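## Task

On the switch panel, flip exactly the switches at A1, A4, B3, B4, C1, C2, C3 and C4, and leave every other switch as it was; one switch in the wrong state at the end means failure. Row letters start at the row farthest from the robot and column numbers start at the robot's left, and both labels are printed on the panel. A switch's lamp is on while the half of the rocker it sits on is pressed down. Each switch must stay in its new state without the robot holding it.

## Robot and tools

Robot: two 7-joint Kinova Gen3 arms, left_arm and right_arm, each carrying a Robotiq 2F-85 two-finger gripper with a wrist camera. Bases in the scene frame: left_arm at (-0.029, +0.380, 0) m, quat_wxyz (+0.999, 0, 0, -0.053); right_arm at (-0.043, -0.347, 0) m, quat_wxyz (+0.999, 0, 0, +0.049). The arm names do not refer to image sides.

Scene frame: origin on the table top midway between the arms, +x out over the table, +z up, left_arm on the +y side. All positions are metres, all orientations are quaternions written w first. Gripper frame: fingers point along its +z, pads close along its y. The reported end_effector_position is the spot between the pads when shut; closed fingertips extend about 19 mm past it (about 6 mm when fully open), and closing pushes the tips roughly 13 mm farther out, so keep that margin above a surface. Reported hand positions can be slightly off, worse at long reach.

Row format (used by both execute_actions and move): 18 numbers, always for both arms. First left_arm: x, y, z, qw, qx, qy, qz, gripper position, gripper speed; then the same nine for right_arm. x, y, z, q are an absolute target pose of that gripper in the scene frame. Gripper position ranges -1 to 1: +1 fully open (85 mm), 0 about 41 mm, pads touch near -0.8, -1 closes until blocked. Gripper speed also -1 to 1 (about 20, 85, 150 mm/s at -1, 0, +1). To keep one gripper unchanged, resend its previous position and speed; a 0 is a real command. To hold an orientation, resend the same quaternion every row instead of copying the drifted one from a result. To park an arm, resend its whole last reported pose.

execute_actions(actions): a list of actions; each action is a table of up to 15 rows, one row per 1/30 s step; if shorter, its last row is held to fill 15 steps (0.5 s). An empty list just returns state and images. A target more than 0.6 m from the gripper's current position along any of its own axes gets the action refused for both arms; if the first action is malformed or fails that test, nothing runs. Each step the commanded pose is clipped to within 70 mm and 16 degrees of the measured pose, and position wins over orientation when both cannot be met, so far targets need several actions.

move(target, speed, blocking): target is one 18-number row; each gripper travels a straight line to its absolute pose, all paths finishing together, lasting 0.5 to 10 s. speed is the top path speed in m/s, 0.002 to 0.5 (default 0.25); turning is capped at twice that in rad/s. Paths ignore obstacles and the other arm; faster moves and targets set deeper past a contact press harder. blocking=false returns after 0.5 s while motion continues; then only wait or stop are accepted until a result shows the move ended. The result adds a move: line with the ending (done, off_target, moving, held, fault), limits that acted (paced = pose clipped, held = steps blocked, after which the arm may suddenly speed up) and each gripper's distance to its pose.

wait(seconds): 0 to 10 s, arms keep their last command; ends early if a running move finishes. stop(): brakes a running move (needs stopping room); fingers continue. zoom_image(camera, region): enlarged crop of the latest image of cam_high, cam_low, cam_left_wrist or cam_right_wrist; region [x0, y0, x1, y1] pixels, origin top-left, at most 504 by 504. read_manual(section): licence texts only. finished_scene(scene): ends scene 1 or 2 after the last command has been held, reports success and gives the next task; irreversible.

Results: per-arm gripper pose, Hand target lines (pose the controller now drives toward), joint positions and torques (offset, scaled, noisy), position_measured_pct (roughly 50 - 50 x finger position; 0 = fully open; stopping below about 90 short of the request means something is held or blocking, about 90 means pads met), step readings with HELD marks where an arm's row was restrained, a pose unreachable line when the clearance check altered a command, and camera images in the order cam_high, cam_low, cam_left_wrist, cam_right_wrist.

Joint limits (rad): shoulder ±2.250, elbow ±2.580, wrist pitch ±2.100; the other joints ±69.115. Load limits: 49.6 N m for the first four joints, 31.2 N m for the wrist three. Reaching one causes a TORQUE FAULT: that arm halts 10 s and the rest of the call is skipped. Long holding heats motors; MOTOR HOT appears at 60 °C and at 75 °C the arm sags (OVER-TEMPERATURE FAULT).

Avoid: collisions or hard pressing between the arms, slamming or shoving the panel, fast impacts, and knocking anything over. Press switches with modest speed and shallow overtravel, then lift clear so nothing is held by the robot at the end. Check lamps with zoom_image before finishing.

Each tool is called after "Request:" as name([rows], argument=value, ...), one row to a line, values as JSON.

## Session

Request:
execute_actions(actions=[])

Scene clock: 0.00 s.
left_arm: end_effector_position=(+0.4170, +0.3318, +0.1974) position_measured_pct=0.0 end_effector_quat_wxyz=(-0.002, +0.053, +0.999, -0.001) | right_arm: end_effector_position=(+0.3292, -0.2307, +0.1835) position_measured_pct=0.0 end_effector_quat_wxyz=(+0.053, +0.757, +0.645, -0.091)
Joint positions: left_arm=[-0.054  0.435 -0.001  1.661  0.003  1.05   1.514] | right_arm=[-0.753  0.468  0.531  1.77  -0.077  1.1   -0.473]
Joint velocities: left_arm=[-0. -0. -0. -0. -0.  0.  0.] | right_arm=[ 0.    -0.     0.001 -0.     0.001 -0.002  0.   ]
Joint torques (N m, as the joint torque sensors report them, + toward a larger angle): no reading
Motor temperatures (°C, as the motors report them): left_arm=[35 36 35 33 42 38 53] | right_arm=[43 39 31 37 36 41 40]
Hand target (left_arm): +0.417, +0.332, +0.197; -0.002, +0.053, +0.999, -0.001
Hand target (right_arm): +0.329, -0.231, +0.184; +0.053, +0.757, +0.645, -0.091

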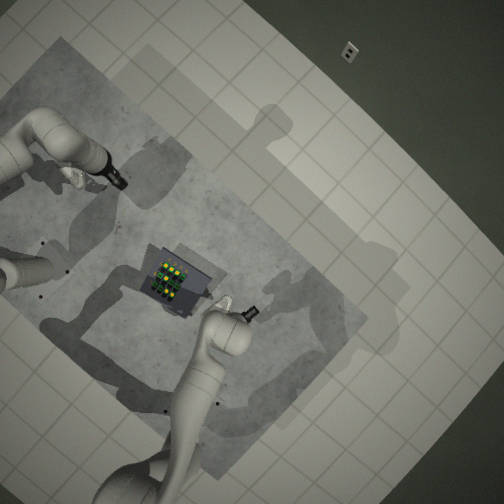

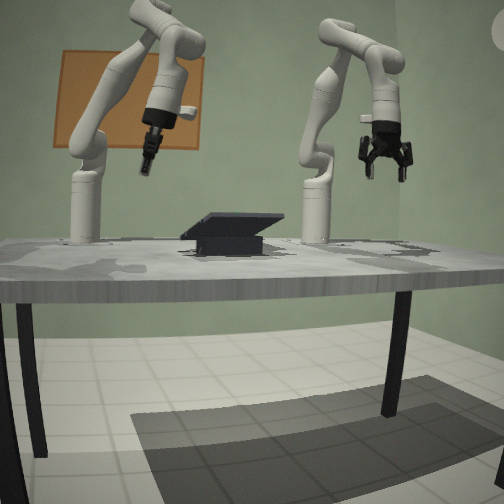

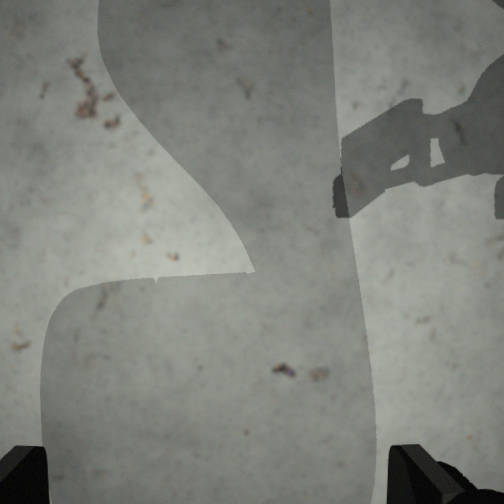

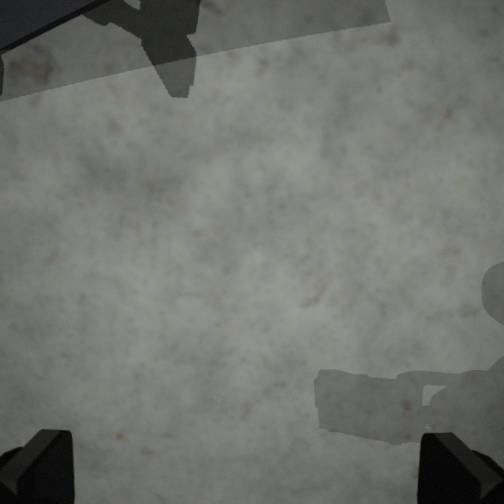

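Request:
zoom_image(camera="cam_high", region=[120, 230, 240, 330])

Region (120, 230, 240, 330) of cam_high's 504x504 image, scaled by 4.200, with more detail than that image has.

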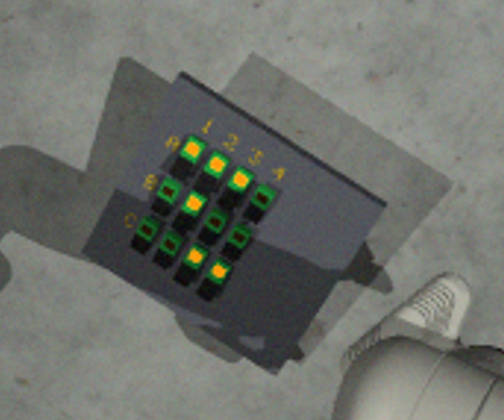

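Request:
move(target=[0.33,0.03,0.33,0,0,1,0,-1,1, 0.33,-0.33,0.25,0.053,0.757,0.645,-0.091,-1,1])

Scene clock: 2.67 s.
left_arm: end_effector_position=(+0.3303, +0.0304, +0.3302) position_measured_pct=91.7 end_effector_quat_wxyz=(-0.000, +0.000, +1.000, +0.001) | right_arm: end_effector_position=(+0.3300, -0.3301, +0.2499) position_measured_pct=91.7 end_effector_quat_wxyz=(+0.053, +0.757, +0.645, -0.091)
Joint positions: left_arm=[ 0.546  0.463  0.123  1.176 -0.055  1.507  2.335] | right_arm=[-0.615  0.32   0.605  1.747  0.01   1.224 -0.286]
Joint velocities: left_arm=[ 0.006  0.008  0.006 -0.005 -0.002  0.001  0.003] | right_arm=[ 0.    -0.001  0.001  0.     0.001  0.001  0.   ]
Joint torques (N m, as the joint torque sensors report them, + toward a larger angle): left_arm=[ -0.14 -17.53   1.05  -9.36  -0.07   0.04   0.19] | right_arm=[ -0.23 -11.84   2.12  -7.16   0.29   0.6    0.01]
Motor temperatures (°C, as the motors report them): left_arm=[35 36 35 33 42 38 53] | right_arm=[43 39 31 37 36 41 40]
Hand target (left_arm): +0.330, +0.030, +0.330; -0.001, +0.001, +1.000, +0.001
Hand target (right_arm): +0.330, -0.330, +0.250; +0.053, +0.757, +0.645, -0.091
Off the commanded pose (left_arm): 0.001 m, 0 deg.
Off the commanded pose (right_arm): 0.000 m, 0 deg.
move: done

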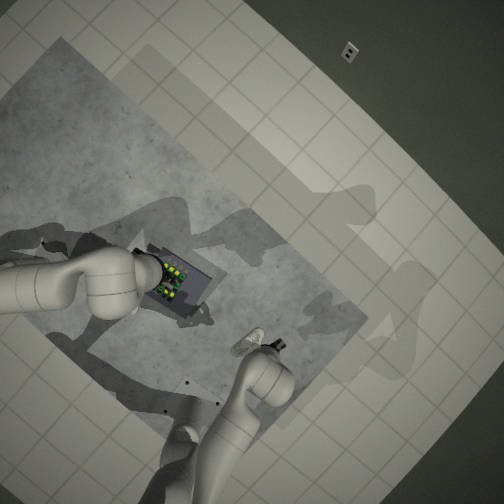

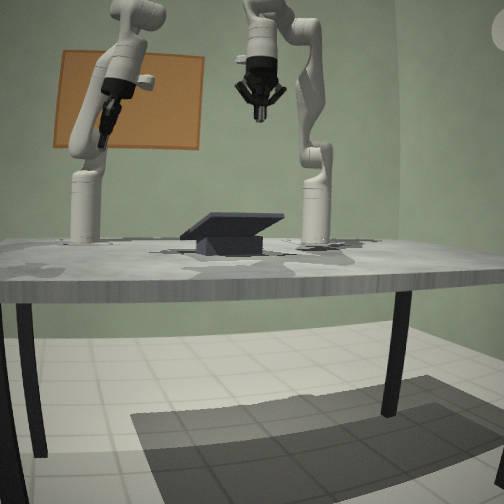

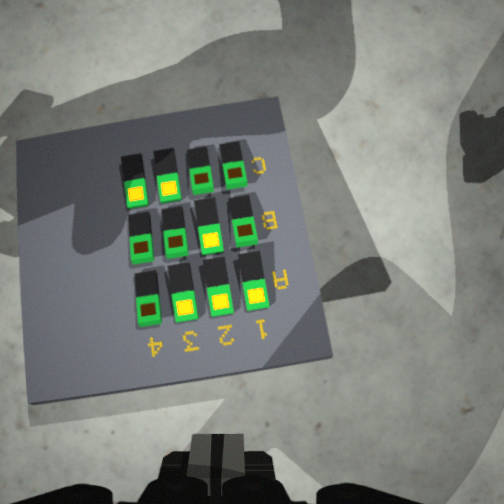

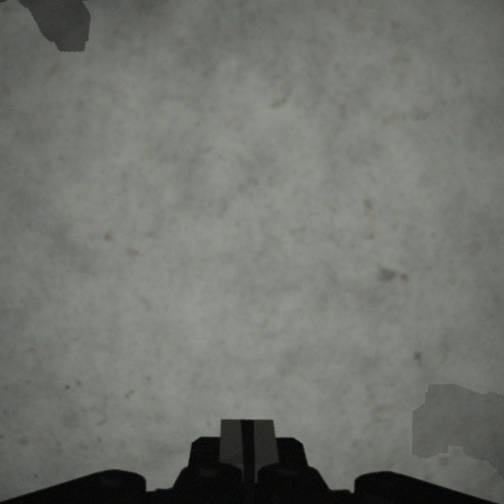

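Request:
move(target=[0.35,0.33,0.25,0,0,1,0,-1,1, 0.22,-0.005,0.22,0,0.998,0.065,0,-1,1], speed=0.4)

Scene clock: 5.47 s.
left_arm: end_effector_position=(+0.3501, +0.3298, +0.2504) position_measured_pct=91.7 end_effector_quat_wxyz=(+0.001, -0.000, +1.000, -0.001) | right_arm: end_effector_position=(+0.2197, -0.0056, +0.2203) position_measured_pct=91.7 end_effector_quat_wxyz=(-0.000, +0.998, +0.065, -0.000)
Joint positions: left_arm=[ 0.014  0.233 -0.067  1.773  0.019  1.135  1.618] | right_arm=[-1.351  0.432  0.686  1.703 -0.301  1.114 -2.115]
Joint velocities: left_arm=[-0.002 -0.001 -0.006  0.001  0.001 -0.    -0.001] | right_arm=[-0.007  0.003 -0.01  -0.001  0.004 -0.001 -0.005]
Joint torques (N m, as the joint torque sensors report them, + toward a larger angle): left_arm=[ -0.18 -12.32   0.78  -8.63  -0.17   0.07   0.02] | right_arm=[  0.07 -13.6    3.04  -7.37  -0.38   0.13   0.23]
Motor temperatures (°C, as the motors report them): left_arm=[35 37 35 33 42 38 53] | right_arm=[43 39 31 37 36 41 40]
Hand target (left_arm): +0.350, +0.330, +0.250; +0.001, -0.001, +1.000, -0.001
Hand target (right_arm): +0.219, -0.005, +0.220; -0.000, +0.998, +0.065, -0.000
Off the commanded pose (left_arm): 0.000 m, 0 deg.
Off the commanded pose (right_arm): 0.001 m, 0 deg.
move: done

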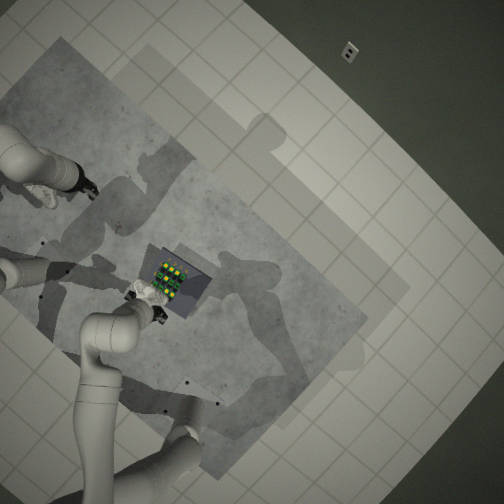

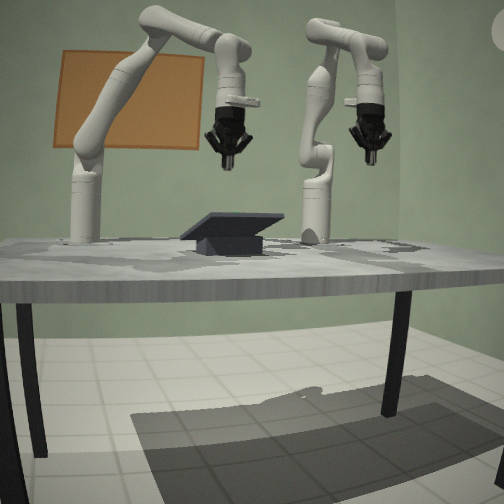

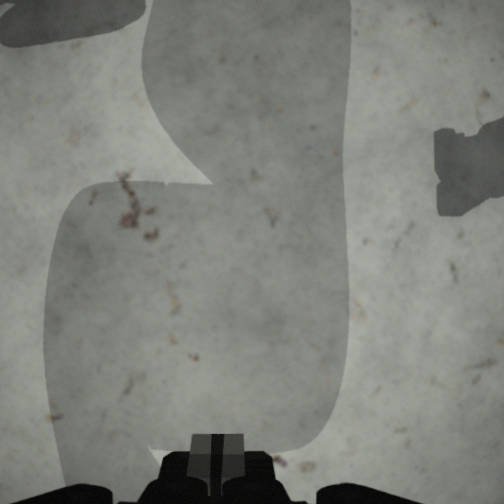

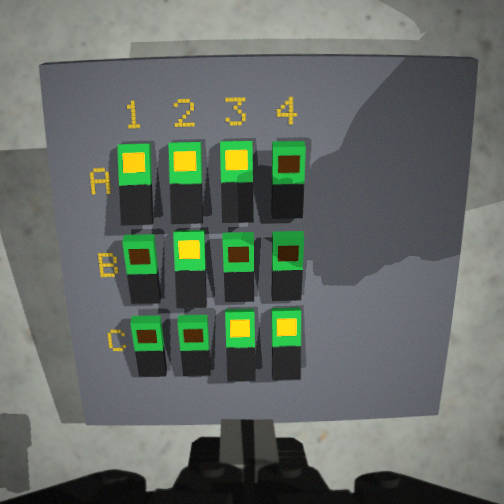

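Request:
move(target=[0.35,0.33,0.25,0,0,1,0,-1,1, 0.216,-0.021,0.135,0,0.998,0.065,0,-1,1], speed=0.2)

Scene clock: 6.67 s.
left_arm: end_effector_position=(+0.3500, +0.3300, +0.2500) position_measured_pct=91.7 end_effector_quat_wxyz=(+0.000, -0.000, +1.000, -0.000) | right_arm: end_effector_position=(+0.2159, -0.0204, +0.1351) position_measured_pct=91.7 end_effector_quat_wxyz=(-0.000, +0.998, +0.065, +0.000)
Joint positions: left_arm=[ 0.014  0.234 -0.067  1.773  0.017  1.135  1.619] | right_arm=[-1.295  0.527  0.622  1.883 -0.399  0.857 -2.009]
Joint velocities: left_arm=[ 0.    -0.001  0.    -0.001 -0.001 -0.    -0.001] | right_arm=[ 0.005  0.005  0.004  0.001 -0.002  0.     0.002]
Joint torques (N m, as the joint torque sensors report them, + toward a larger angle): left_arm=[ -0.41 -12.45   0.54  -8.71  -0.01   0.09   0.13] | right_arm=[ -0.67 -14.34   3.06  -5.74  -0.25   0.22   0.15]
Motor temperatures (°C, as the motors report them): left_arm=[35 37 35 33 42 38 53] | right_arm=[43 39 31 37 36 41 40]
Hand target (left_arm): +0.350, +0.330, +0.250; -0.000, +0.000, +1.000, +0.000
Hand target (right_arm): +0.216, -0.021, +0.135; -0.000, +0.998, +0.065, -0.000
Off the commanded pose (left_arm): 0.000 m, 0 deg.
Off the commanded pose (right_arm): 0.001 m, 0 deg.
move: done

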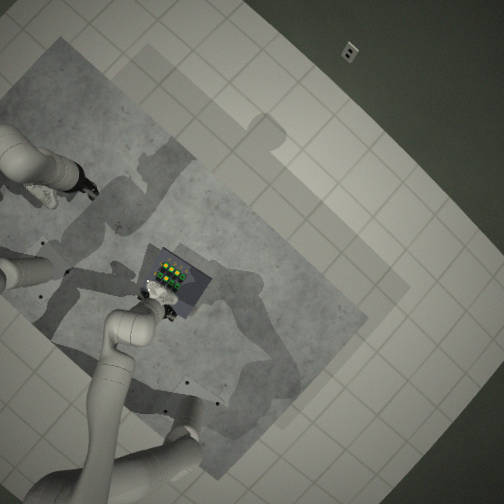

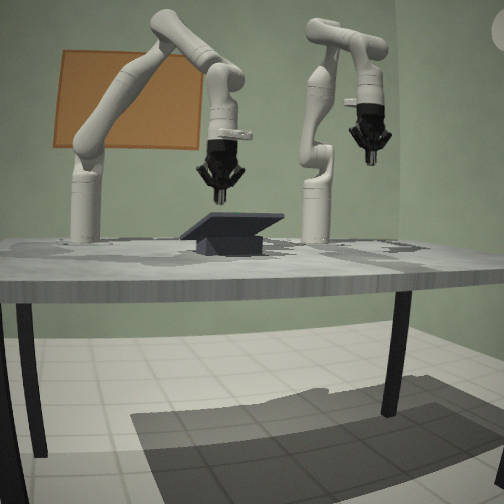

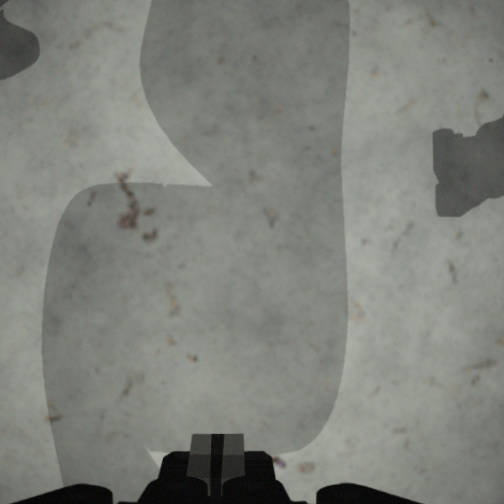

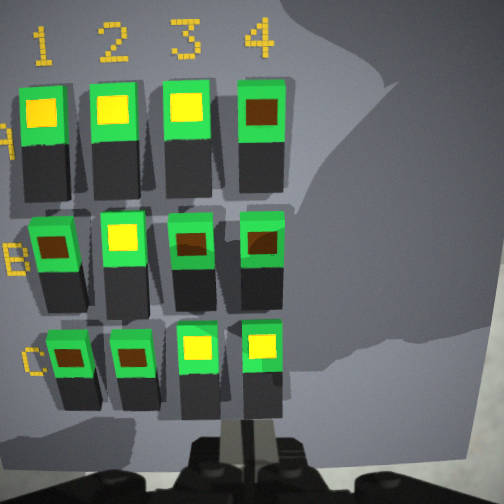

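Request:
move(target=[0.35,0.33,0.25,0,0,1,0,-1,1, 0.211,-0.0285,0.095,0,0.998,0.065,0,-1,1], speed=0.15)

Scene clock: 7.83 s.
left_arm: end_effector_position=(+0.3500, +0.3300, +0.2500) position_measured_pct=91.7 end_effector_quat_wxyz=(+0.000, +0.000, +1.000, +0.000) | right_arm: end_effector_position=(+0.2109, -0.0282, +0.0951) position_measured_pct=91.7 end_effector_quat_wxyz=(-0.000, +0.998, +0.065, +0.000)
Joint positions: left_arm=[ 0.014  0.234 -0.067  1.773  0.017  1.135  1.619] | right_arm=[-1.259  0.582  0.571  1.957 -0.461  0.733 -1.952]
Joint velocities: left_arm=[-0.     0.001  0.001  0.     0.     0.001  0.   ] | right_arm=[ 0.003  0.002  0.001  0.001 -0.     0.     0.001]
Joint torques (N m, as the joint torque sensors report them, + toward a larger angle): left_arm=[ -0.33 -12.32   0.66  -8.56   0.04   0.08   0.13] | right_arm=[ -0.64 -15.17   3.05  -5.04  -0.26   0.17   0.1 ]
Motor temperatures (°C, as the motors report them): left_arm=[35 37 35 33 42 38 53] | right_arm=[43 39 31 37 36 41 40]
Hand target (left_arm): +0.350, +0.330, +0.250; -0.000, +0.000, +1.000, +0.000
Hand target (right_arm): +0.211, -0.028, +0.095; -0.000, +0.998, +0.065, -0.000
Off the commanded pose (left_arm): 0.000 m, 0 deg.
Off the commanded pose (right_arm): 0.000 m, 0 deg.
move: done

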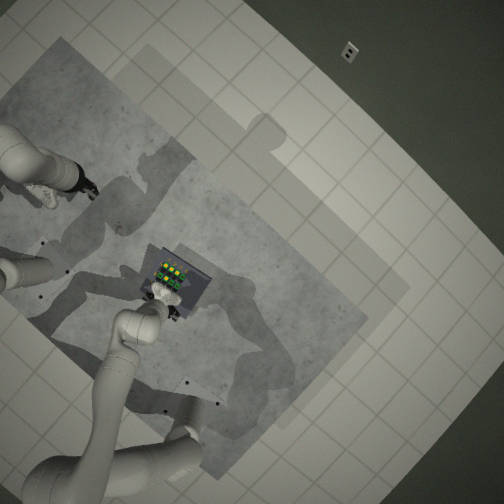

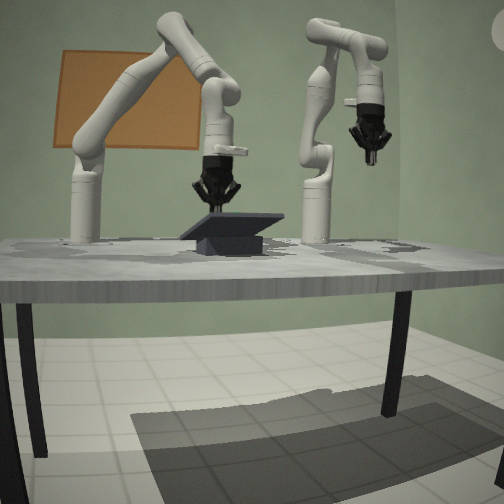

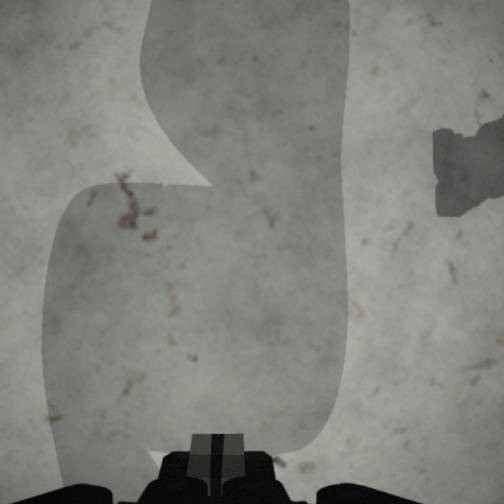

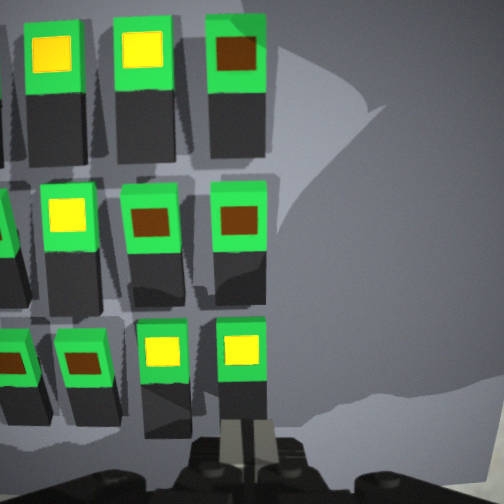

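Request:
move(target=[0.35,0.33,0.25,0,0,1,0,-1,1, 0.211,-0.0275,0.078,0,0.998,0.065,0,-1,1], speed=0.04)

Scene clock: 8.67 s.
left_arm: end_effector_position=(+0.3500, +0.3300, +0.2500) position_measured_pct=91.7 end_effector_quat_wxyz=(+0.000, +0.000, +1.000, +0.000) | right_arm: end_effector_position=(+0.2109, -0.0273, +0.0781) position_measured_pct=91.7 end_effector_quat_wxyz=(-0.000, +0.998, +0.065, +0.000)
Joint positions: left_arm=[ 0.014  0.234 -0.067  1.773  0.017  1.135  1.619] | right_arm=[-1.239  0.615  0.543  1.969 -0.489  0.688 -1.93 ]
Joint velocities: left_arm=[ 0.     0.    -0.     0.     0.    -0.001 -0.001] | right_arm=[ 0.002  0.004 -0.     0.    -0.001  0.     0.001]
Joint torques (N m, as the joint torque sensors report them, + toward a larger angle): left_arm=[ -0.28 -12.37   0.53  -8.7   -0.03   0.07   0.01] | right_arm=[ -0.12 -15.22   2.9   -4.79  -0.22   0.34   0.13]
Motor temperatures (°C, as the motors report them): left_arm=[35 37 35 33 42 38 53] | right_arm=[43 39 31 37 36 41 40]
Hand target (left_arm): +0.350, +0.330, +0.250; -0.000, -0.000, +1.000, -0.000
Hand target (right_arm): +0.211, -0.027, +0.078; -0.000, +0.998, +0.065, +0.000
Off the commanded pose (left_arm): 0.000 m, 0 deg.
Off the commanded pose (right_arm): 0.000 m, 0 deg.
move: done

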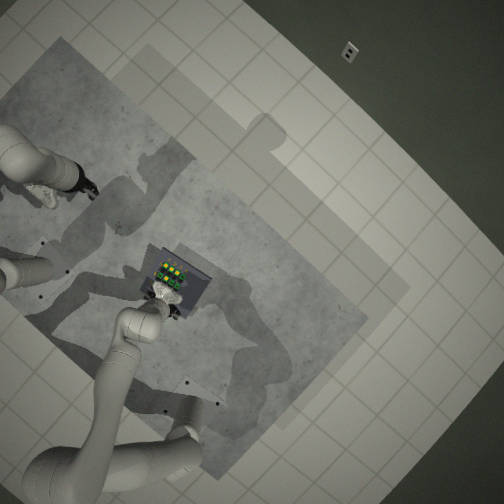

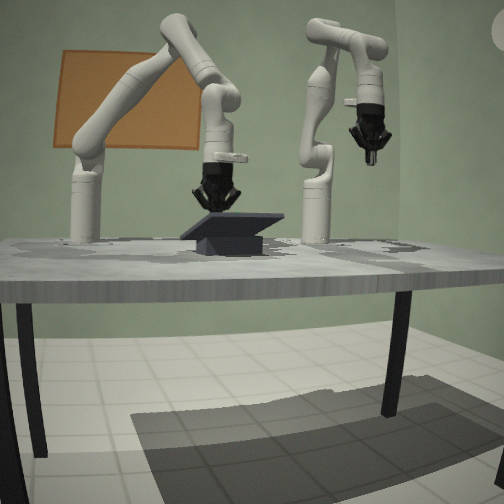

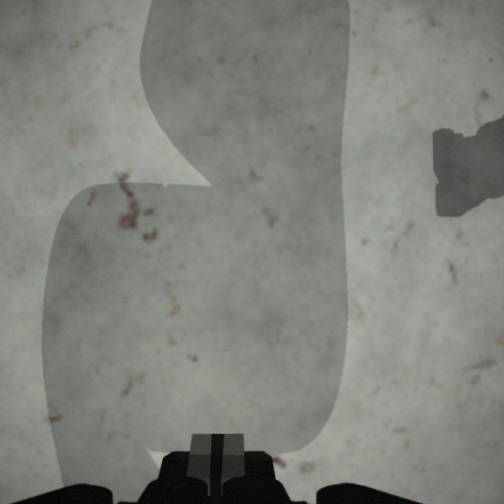

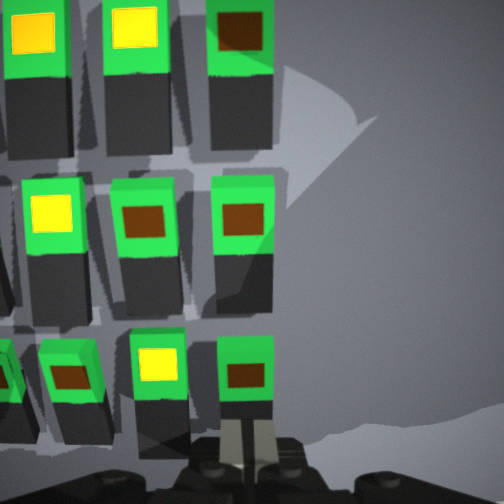

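Request:
execute_actions([
  [[0.35,0.33,0.25,0,0,1,0,-1,1, 0.211,-0.0275,0.092,0,0.998,0.065,0,-1,1]],
  [[0.35,0.33,0.25,0,0,1,0,-1,1, 0.207,-0.005,0.092,0,0.998,0.065,0,-1,1]],
  [[0.35,0.33,0.25,0,0,1,0,-1,1, 0.207,-0.005,0.084,0,0.998,0.065,0,-1,1]],
  [[0.35,0.33,0.25,0,0,1,0,-1,1, 0.207,-0.005,0.078,0,0.998,0.065,0,-1,1]],
])

Scene clock: 11.03 s.
left_arm: end_effector_position=(+0.3500, +0.3300, +0.2500) position_measured_pct=91.7 end_effector_quat_wxyz=(+0.000, +0.000, +1.000, -0.000) | right_arm: end_effector_position=(+0.2070, -0.0050, +0.0780) position_measured_pct=91.7 end_effector_quat_wxyz=(-0.000, +0.998, +0.065, +0.000)
Joint positions: left_arm=[ 0.014  0.234 -0.067  1.773  0.017  1.135  1.619] | right_arm=[-1.271  0.641  0.544  1.918 -0.49   0.718 -1.976]
Joint velocities: left_arm=[-0.     0.001  0.    -0.001 -0.     0.     0.   ] | right_arm=[-0.     0.001  0.    -0.     0.    -0.002  0.   ]
Joint torques (N m, as the joint torque sensors report them, + toward a larger angle): left_arm=[ -0.36 -12.35   0.47  -8.55  -0.15  -0.12   0.17] | right_arm=[ -0.2  -15.75   3.18  -4.73  -0.12   0.28   0.13]
Motor temperatures (°C, as the motors report them): left_arm=[35 37 35 33 42 38 53] | right_arm=[43 39 31 37 36 41 40]
Hand target (left_arm): +0.350, +0.330, +0.250; -0.000, -0.000, +1.000, -0.000
Hand target (right_arm): +0.207, -0.005, +0.078; -0.000, +0.998, +0.065, -0.000
Off the commanded pose (left_arm): 0.000 m, 0 deg.
Off the commanded pose (right_arm): 0.000 m, 0 deg.
Step readings (end_effector_position; steps 1 to 15: 1st action; 16 to 30: 2nd action; 31 to 45: 3rd action; 46 to 60: 4th action):
0: left_arm (+0.3500, +0.3300, +0.2500) | right_arm (+0.2110, -0.0274, +0.0780)
1: left_arm (+0.3500, +0.3300, +0.2500) | right_arm (+0.2109, -0.0272, +0.0786)
2: left_arm (+0.3500, +0.3300, +0.2500) | right_arm (+0.2103, -0.0267, +0.0816)
4: left_arm (+0.3500, +0.3300, +0.2500) | right_arm (+0.2104, -0.0266, +0.0903)
8: left_arm (+0.3500, +0.3300, +0.2500) | right_arm (+0.2114, -0.0281, +0.0916)
15: left_arm (+0.3500, +0.3300, +0.2500) | right_arm (+0.2110, -0.0276, +0.0920)
16: left_arm (+0.3500, +0.3300, +0.2500) | right_arm (+0.2108, -0.0272, +0.0918)
17: left_arm (+0.3500, +0.3300, +0.2500) | right_arm (+0.2100, -0.0250, +0.0916)
19: left_arm (+0.3500, +0.3300, +0.2500) | right_arm (+0.2073, -0.0137, +0.0913)
23: left_arm (+0.3500, +0.3300, +0.2500) | right_arm (+0.2071, -0.0052, +0.0924)
30: left_arm (+0.3500, +0.3300, +0.2500) | right_arm (+0.2070, -0.0050, +0.0921)
31: left_arm (+0.3500, +0.3300, +0.2500) | right_arm (+0.2071, -0.0052, +0.0914)
32: left_arm (+0.3500, +0.3300, +0.2500) | right_arm (+0.2075, -0.0057, +0.0884)
34: left_arm (+0.3500, +0.3300, +0.2500) | right_arm (+0.2070, -0.0053, +0.0843)
38: left_arm (+0.3500, +0.3300, +0.2500) | right_arm (+0.2068, -0.0047, +0.0842)
45: left_arm (+0.3500, +0.3300, +0.2500) | right_arm (+0.2070, -0.0049, +0.0840)
46: left_arm (+0.3500, +0.3300, +0.2500) | right_arm (+0.2072, -0.0051, +0.0834)
47: left_arm (+0.3500, +0.3300, +0.2500) | right_arm (+0.2077, -0.0055, +0.0807)
49: left_arm (+0.3500, +0.3300, +0.2500) | right_arm (+0.2068, -0.0049, +0.0784)
53: left_arm (+0.3500, +0.3300, +0.2500) | right_arm (+0.2069, -0.0048, +0.0782)
60: end_effector_position above

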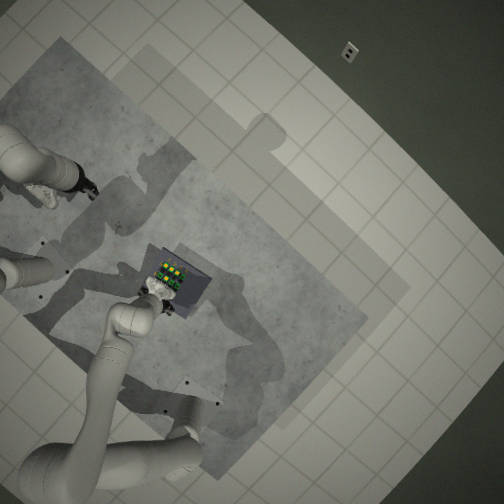

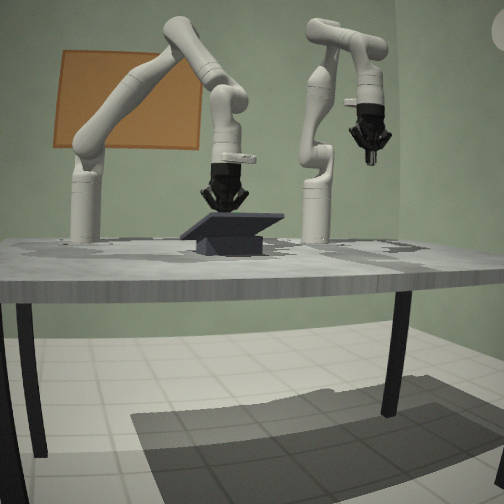

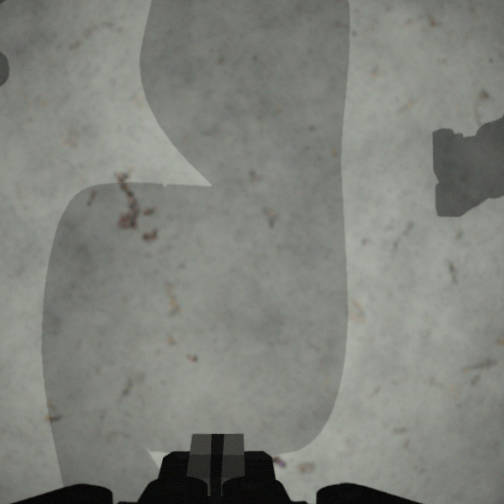

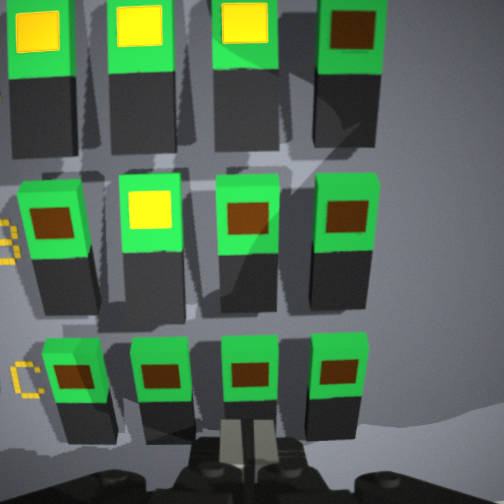

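Request:
execute_actions([
  [[0.35,0.33,0.25,0,0,1,0,-1,1, 0.207,-0.005,0.102,0,0.998,0.065,0,-1,1]],
  [[0.35,0.33,0.25,0,0,1,0,-1,1, 0.220,0.0184,0.102,0,0.998,0.065,0,-1,1]],
  [[0.35,0.33,0.25,0,0,1,0,-1,1, 0.220,0.0184,0.094,0,0.998,0.065,0,-1,1]],
  [[0.35,0.33,0.25,0,0,1,0,-1,1, 0.220,0.0184,0.089,0,0.998,0.065,0,-1,1]],
])

Scene clock: 13.67 s.
left_arm: end_effector_position=(+0.3500, +0.3300, +0.2500) position_measured_pct=91.7 end_effector_quat_wxyz=(+0.000, +0.000, +1.000, -0.000) | right_arm: end_effector_position=(+0.2200, +0.0184, +0.0890) position_measured_pct=91.7 end_effector_quat_wxyz=(-0.000, +0.998, +0.065, +0.000)
Joint positions: left_arm=[ 0.014  0.234 -0.067  1.773  0.017  1.135  1.619] | right_arm=[-1.272  0.665  0.558  1.817 -0.475  0.796 -2.009]
Joint velocities: left_arm=[-0.     0.     0.     0.    -0.001 -0.     0.001] | right_arm=[ 0.     0.001  0.    -0.    -0.    -0.    -0.   ]
Joint torques (N m, as the joint torque sensors report them, + toward a larger angle): left_arm=[ -0.3  -12.5    0.65  -8.68  -0.12   0.01   0.18] | right_arm=[ -0.28 -16.62   3.62  -5.29  -0.22   0.21   0.1 ]
Motor temperatures (°C, as the motors report them): left_arm=[35 37 35 33 42 38 53] | right_arm=[43 39 31 37 36 41 40]
Hand target (left_arm): +0.350, +0.330, +0.250; -0.000, -0.000, +1.000, -0.000
Hand target (right_arm): +0.220, +0.018, +0.089; -0.000, +0.998, +0.065, -0.000
Off the commanded pose (left_arm): 0.000 m, 0 deg.
Off the commanded pose (right_arm): 0.000 m, 0 deg.
Step readings (end_effector_position; steps 1 to 15: 1st action; 16 to 30: 2nd action; 31 to 45: 3rd action; 46 to 60: 4th action):
0: left_arm (+0.3500, +0.3300, +0.2500) | right_arm (+0.2070, -0.0050, +0.0780)
1: left_arm (+0.3500, +0.3300, +0.2500) | right_arm (+0.2069, -0.0048, +0.0786)
2: left_arm (+0.3500, +0.3300, +0.2500) | right_arm (+0.2064, -0.0043, +0.0817)
4: left_arm (+0.3500, +0.3300, +0.2500) | right_arm (+0.2058, -0.0036, +0.0946)
8: left_arm (+0.3500, +0.3300, +0.2500) | right_arm (+0.2078, -0.0060, +0.1013)
15: left_arm (+0.3500, +0.3300, +0.2500) | right_arm (+0.2071, -0.0052, +0.1019)
16: left_arm (+0.3500, +0.3300, +0.2500) | right_arm (+0.2071, -0.0050, +0.1018)
17: left_arm (+0.3500, +0.3300, +0.2500) | right_arm (+0.2077, -0.0039, +0.1014)
19: left_arm (+0.3500, +0.3300, +0.2500) | right_arm (+0.2115, +0.0028, +0.1008)
23: left_arm (+0.3500, +0.3300, +0.2500) | right_arm (+0.2192, +0.0178, +0.1024)
30: left_arm (+0.3500, +0.3300, +0.2500) | right_arm (+0.2199, +0.0185, +0.1023)
31: left_arm (+0.3500, +0.3300, +0.2500) | right_arm (+0.2200, +0.0184, +0.1015)
32: left_arm (+0.3500, +0.3300, +0.2500) | right_arm (+0.2205, +0.0180, +0.0984)
34: left_arm (+0.3500, +0.3300, +0.2500) | right_arm (+0.2199, +0.0182, +0.0943)
38: left_arm (+0.3500, +0.3300, +0.2500) | right_arm (+0.2198, +0.0187, +0.0942)
45: left_arm (+0.3500, +0.3300, +0.2500) | right_arm (+0.2200, +0.0185, +0.0940)
46: left_arm (+0.3500, +0.3300, +0.2500) | right_arm (+0.2202, +0.0183, +0.0933)
47: left_arm (+0.3500, +0.3300, +0.2500) | right_arm (+0.2206, +0.0181, +0.0908)
49: left_arm (+0.3500, +0.3300, +0.2500) | right_arm (+0.2199, +0.0184, +0.0892)
53: left_arm (+0.3500, +0.3300, +0.2500) | right_arm (+0.2199, +0.0185, +0.0891)
60: end_effector_position above

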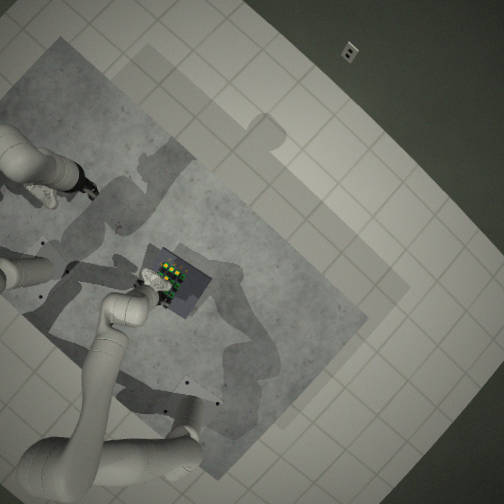

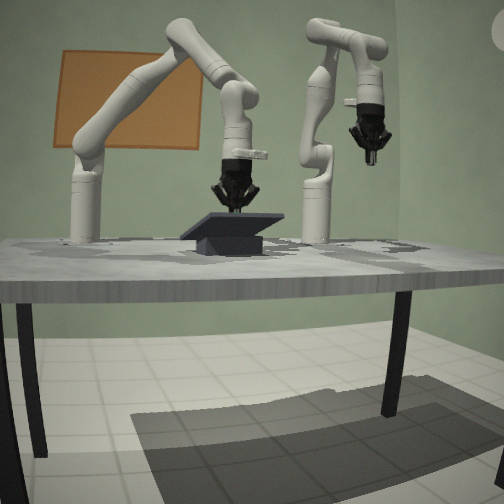

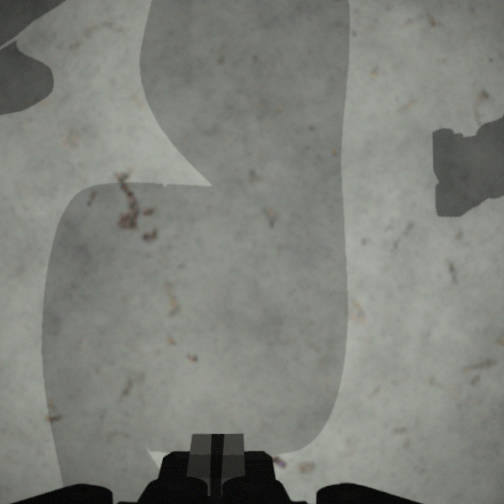

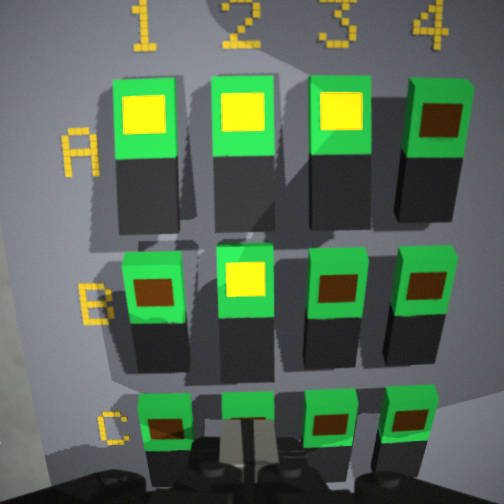

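Request:
execute_actions([
  [[0.35,0.33,0.25,0,0,1,0,-1,1, 0.221,0.0185,0.085,0,0.998,0.065,0,-1,1]],
  [[0.35,0.33,0.25,0,0,1,0,-1,1, 0.221,0.0185,0.082,0,0.998,0.065,0,-1,1]],
])

Scene clock: 14.83 s.
left_arm: end_effector_position=(+0.3500, +0.3300, +0.2500) position_measured_pct=91.7 end_effector_quat_wxyz=(+0.000, +0.000, +1.000, -0.000) | right_arm: end_effector_position=(+0.2213, +0.0187, +0.0842) position_measured_pct=91.7 end_effector_quat_wxyz=(-0.002, +0.998, +0.065, +0.000)
Joint positions: left_arm=[ 0.014  0.234 -0.067  1.773  0.017  1.135  1.619] | right_arm=[-1.264  0.673  0.55   1.821 -0.483  0.782 -2.   ]
Joint velocities: left_arm=[-0.    -0.     0.001  0.     0.    -0.     0.   ] | right_arm=[ 0.    -0.001 -0.002 -0.    -0.001 -0.    -0.001]
Joint torques (N m, as the joint torque sensors report them, + toward a larger angle): left_arm=[ -0.26 -12.35   0.52  -8.67  -0.07   0.05   0.06] | right_arm=[ -0.15 -13.36   2.4   -5.08  -0.66  -0.67   0.16]
Motor temperatures (°C, as the motors report them): left_arm=[35 37 35 33 42 38 53] | right_arm=[43 39 31 37 36 41 40]
Hand target (left_arm): +0.350, +0.330, +0.250; -0.000, +0.000, +1.000, -0.000
Hand target (right_arm): +0.221, +0.019, +0.082; -0.000, +0.998, +0.065, -0.000
Off the commanded pose (left_arm): 0.000 m, 0 deg.
Off the commanded pose (right_arm): 0.002 m, 0 deg.
Step readings (end_effector_position; steps 1 to 15: 1st action; 16 to 30: 2nd action):
0: left_arm (+0.3500, +0.3300, +0.2500) | right_arm (+0.2200, +0.0184, +0.0890)
1: left_arm (+0.3500, +0.3300, +0.2500) | right_arm (+0.2202, +0.0183, +0.0884)
2: left_arm (+0.3500, +0.3300, +0.2500) | right_arm (+0.2211, +0.0184, +0.0865)
4: left_arm (+0.3500, +0.3300, +0.2500) | right_arm (+0.2209, +0.0187, +0.0854)
8: left_arm (+0.3500, +0.3300, +0.2500) | right_arm (+0.2209, +0.0187, +0.0851)
15: left_arm (+0.3500, +0.3300, +0.2500) | right_arm (+0.2210, +0.0185, +0.0850)
16: left_arm (+0.3500, +0.3300, +0.2500) | right_arm (+0.2211, +0.0184, +0.0844)
17: left_arm (+0.3500, +0.3300, +0.2500) | right_arm (+0.2212, +0.0187, +0.0838)
19: left_arm (+0.3500, +0.3300, +0.2500) | right_arm (+0.2213, +0.0188, +0.0842)
23: left_arm (+0.3500, +0.3300, +0.2500) | right_arm (+0.2213, +0.0187, +0.0842)
30: end_effector_position above

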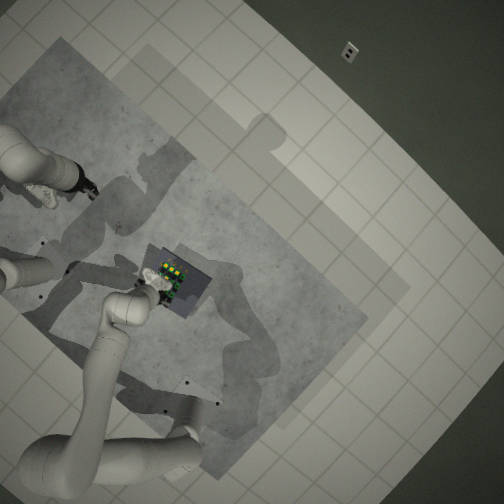

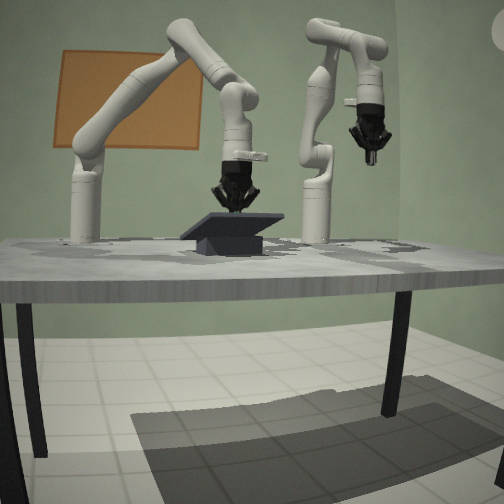

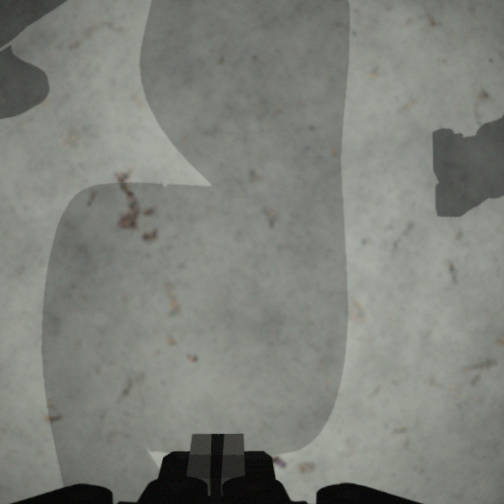

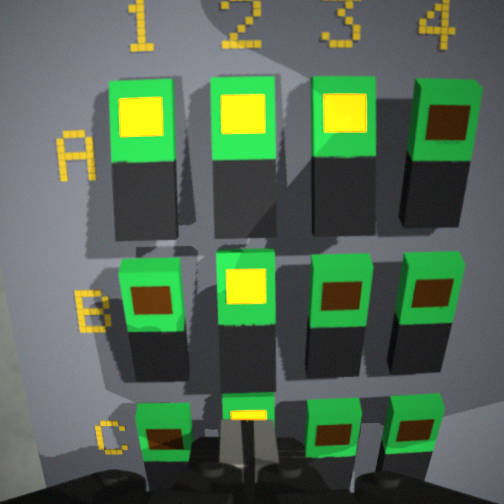

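Request:
execute_actions([
  [[0.35,0.33,0.25,0,0,1,0,-1,1, 0.221,0.0185,0.098,0,0.998,0.065,0,-1,1]],
  [[0.35,0.33,0.25,0,0,1,0,-1,1, 0.2181,0.0403,0.098,0,0.998,0.065,0,-1,1]],
  [[0.35,0.33,0.25,0,0,1,0,-1,1, 0.2181,0.0403,0.089,0,0.998,0.065,0,-1,1]],
  [[0.35,0.33,0.25,0,0,1,0,-1,1, 0.2181,0.0403,0.084,0,0.998,0.065,0,-1,1]],
  [[0.35,0.33,0.25,0,0,1,0,-1,1, 0.2181,0.0403,0.128,0,0.998,0.065,0,-1,1]],
])

Request:
move(target=[0.35,0.33,0.25,0,0,1,0,-1,1, 0.2812,0.0483,0.122,0.0085,0.9894,0.0644,-0.1302,-1,1], speed=0.15)

Scene clock: 18.07 s.
left_arm: end_effector_position=(+0.3500, +0.3300, +0.2500) position_measured_pct=91.7 end_effector_quat_wxyz=(+0.000, +0.000, +1.000, +0.000) | right_arm: end_effector_position=(+0.2182, +0.0400, +0.1278) position_measured_pct=91.7 end_effector_quat_wxyz=(+0.000, +0.998, +0.065, -0.000)
Joint positions: left_arm=[ 0.014  0.234 -0.067  1.773  0.017  1.135  1.619] | right_arm=[-1.315  0.632  0.594  1.718 -0.427  0.924 -2.087]
Joint velocities: left_arm=[-0.     0.001  0.    -0.    -0.    -0.    -0.   ] | right_arm=[-0.002 -0.005 -0.002 -0.001  0.001  0.    -0.001]
Joint torques (N m, as the joint torque sensors report them, + toward a larger angle): left_arm=[ -0.36 -12.33   0.65  -8.6   -0.05   0.12   0.14] | right_arm=[ -0.13 -16.41   3.53  -6.1   -0.06   0.19   0.12]
Motor temperatures (°C, as the motors report them): left_arm=[35 37 35 33 42 38 53] | right_arm=[43 39 31 37 36 41 40]
Hand target (left_arm): +0.350, +0.330, +0.250; -0.000, -0.000, +1.000, -0.000
Hand target (right_arm): +0.218, +0.040, +0.128; +0.000, +0.998, +0.065, +0.000
Off the commanded pose (left_arm): 0.000 m, 0 deg.
Off the commanded pose (right_arm): 0.000 m, 0 deg.
Step readings (end_effector_position; steps 1 to 15: 1st action; 16 to 30: 2nd action; 31 to 45: 3rd action; 46 to 60: 4th action; 61 to 75: 5th action):
0: left_arm (+0.3500, +0.3300, +0.2500) | right_arm (+0.2213, +0.0187, +0.0842)
1: left_arm (+0.3500, +0.3300, +0.2500) | right_arm (+0.2212, +0.0189, +0.0848)
2: left_arm (+0.3500, +0.3300, +0.2500) | right_arm (+0.2207, +0.0195, +0.0876)
4: left_arm (+0.3500, +0.3300, +0.2500) | right_arm (+0.2205, +0.0196, +0.0968)
8: left_arm (+0.3500, +0.3300, +0.2500) | right_arm (+0.2214, +0.0180, +0.0979)
15: left_arm (+0.3500, +0.3300, +0.2500) | right_arm (+0.2210, +0.0184, +0.0980)
16: left_arm (+0.3500, +0.3300, +0.2500) | right_arm (+0.2208, +0.0188, +0.0979)
17: left_arm (+0.3500, +0.3300, +0.2500) | right_arm (+0.2202, +0.0207, +0.0975)
19: left_arm (+0.3500, +0.3300, +0.2500) | right_arm (+0.2184, +0.0307, +0.0971)
23: left_arm (+0.3500, +0.3300, +0.2500) | right_arm (+0.2179, +0.0402, +0.0985)
30: left_arm (+0.3500, +0.3300, +0.2500) | right_arm (+0.2181, +0.0403, +0.0981)
31: left_arm (+0.3500, +0.3300, +0.2500) | right_arm (+0.2181, +0.0401, +0.0974)
32: left_arm (+0.3500, +0.3300, +0.2500) | right_arm (+0.2186, +0.0398, +0.0941)
34: left_arm (+0.3500, +0.3300, +0.2500) | right_arm (+0.2181, +0.0400, +0.0894)
38: left_arm (+0.3500, +0.3300, +0.2500) | right_arm (+0.2178, +0.0406, +0.0893)
45: left_arm (+0.3500, +0.3300, +0.2500) | right_arm (+0.2178, +0.0406, +0.0893)
46: left_arm (+0.3500, +0.3300, +0.2500) | right_arm (+0.2180, +0.0405, +0.0886)
47: left_arm (+0.3500, +0.3300, +0.2500) | right_arm (+0.2186, +0.0406, +0.0864)
49: left_arm (+0.3500, +0.3300, +0.2500) | right_arm (+0.2180, +0.0406, +0.0846)
53: left_arm (+0.3500, +0.3300, +0.2500) | right_arm (+0.2181, +0.0406, +0.0846)
60: left_arm (+0.3500, +0.3300, +0.2500) | right_arm (+0.2181, +0.0406, +0.0846)
61: left_arm (+0.3500, +0.3300, +0.2500) | right_arm (+0.2180, +0.0407, +0.0852)
62: left_arm (+0.3500, +0.3300, +0.2500) | right_arm (+0.2177, +0.0411, +0.0885)
64: left_arm (+0.3500, +0.3300, +0.2500) | right_arm (+0.2172, +0.0419, +0.1048)
68: left_arm (+0.3500, +0.3300, +0.2500) | right_arm (+0.2194, +0.0394, +0.1268)
75: end_effector_position above

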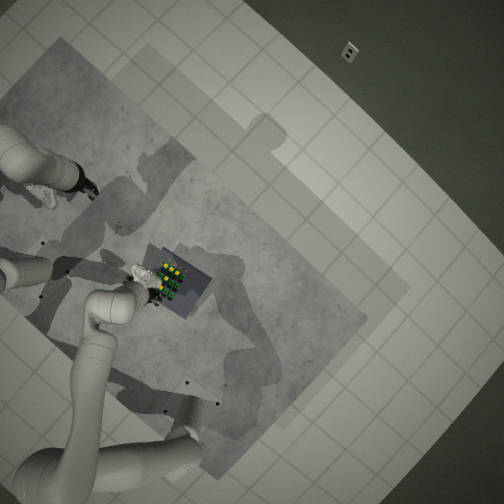

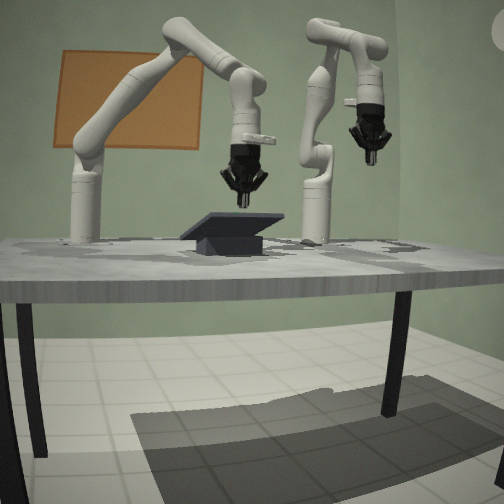

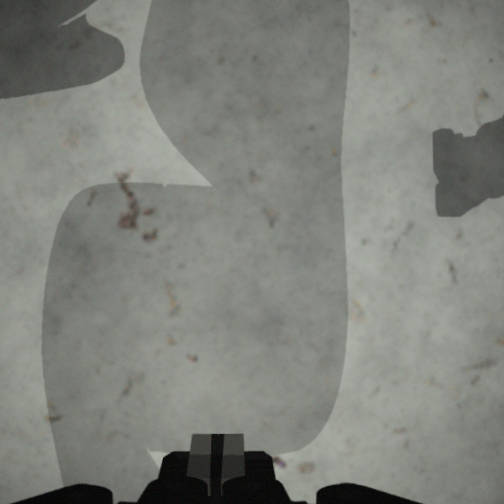

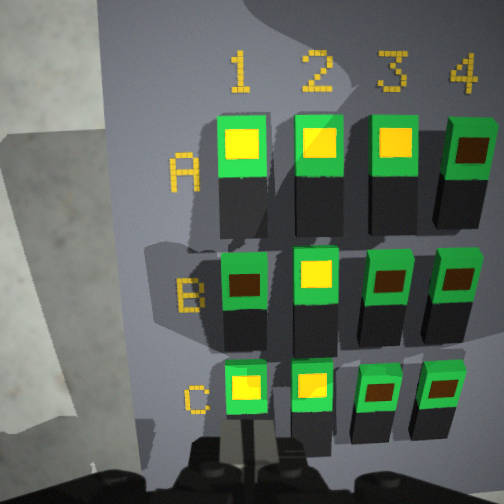

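Scene clock: 19.27 s.
left_arm: end_effector_position=(+0.3500, +0.3300, +0.2500) position_measured_pct=91.7 end_effector_quat_wxyz=(+0.000, +0.000, +1.000, -0.000) | right_arm: end_effector_position=(+0.2808, +0.0489, +0.1228) position_measured_pct=91.7 end_effector_quat_wxyz=(+0.008, +0.989, +0.065, -0.130)
Joint positions: left_arm=[ 0.014  0.234 -0.067  1.773  0.017  1.135  1.619] | right_arm=[-0.989  0.84   0.494  1.316 -0.517  1.327 -1.943]
Joint velocities: left_arm=[-0.     0.001 -0.001 -0.001  0.    -0.    -0.001] | right_arm=[ 0.011  0.012  0.005 -0.005 -0.002  0.002  0.002]
Joint torques (N m, as the joint torque sensors report them, + toward a larger angle): left_arm=[ -0.27 -12.4    0.57  -8.61  -0.07   0.05   0.09] | right_arm=[ -0.28 -21.13   3.4   -5.79  -0.44   0.92   0.09]
Motor temperatures (°C, as the motors report them): left_arm=[35 37 35 33 42 38 53] | right_arm=[43 39 31 37 36 41 40]
Hand target (left_arm): +0.350, +0.330, +0.250; -0.000, -0.000, +1.000, -0.000
Hand target (right_arm): +0.281, +0.048, +0.122; +0.009, +0.989, +0.064, -0.130
Off the commanded pose (left_arm): 0.000 m, 0 deg.
Off the commanded pose (right_arm): 0.001 m, 0 deg.
move: done

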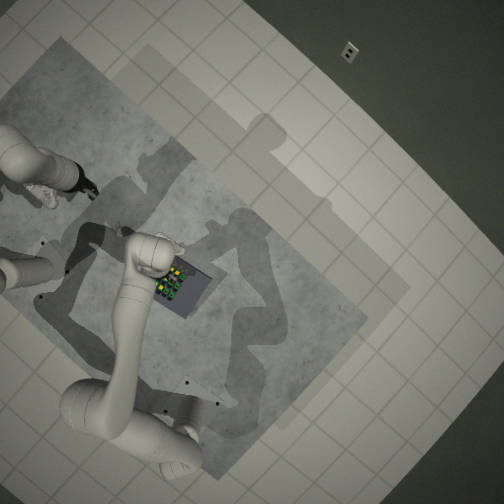

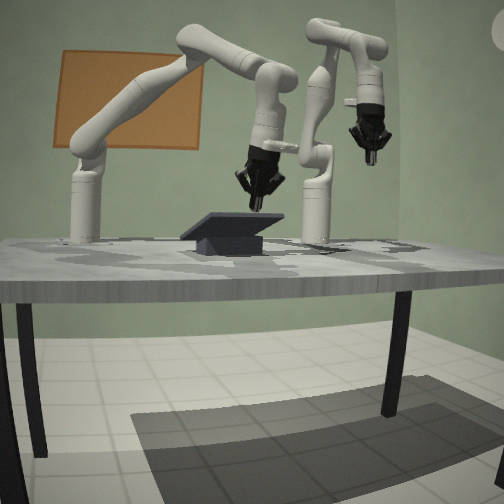

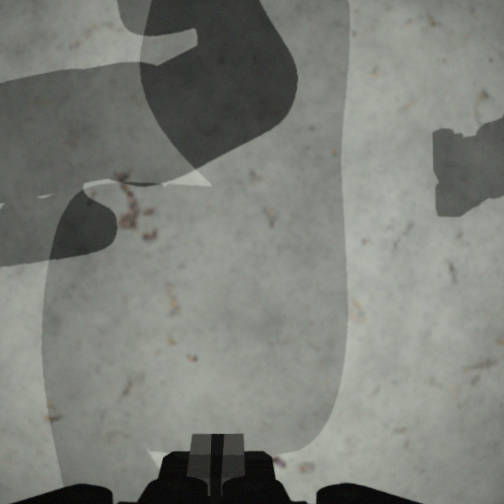

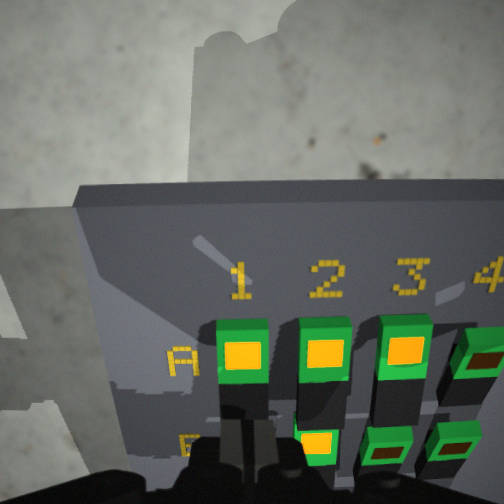

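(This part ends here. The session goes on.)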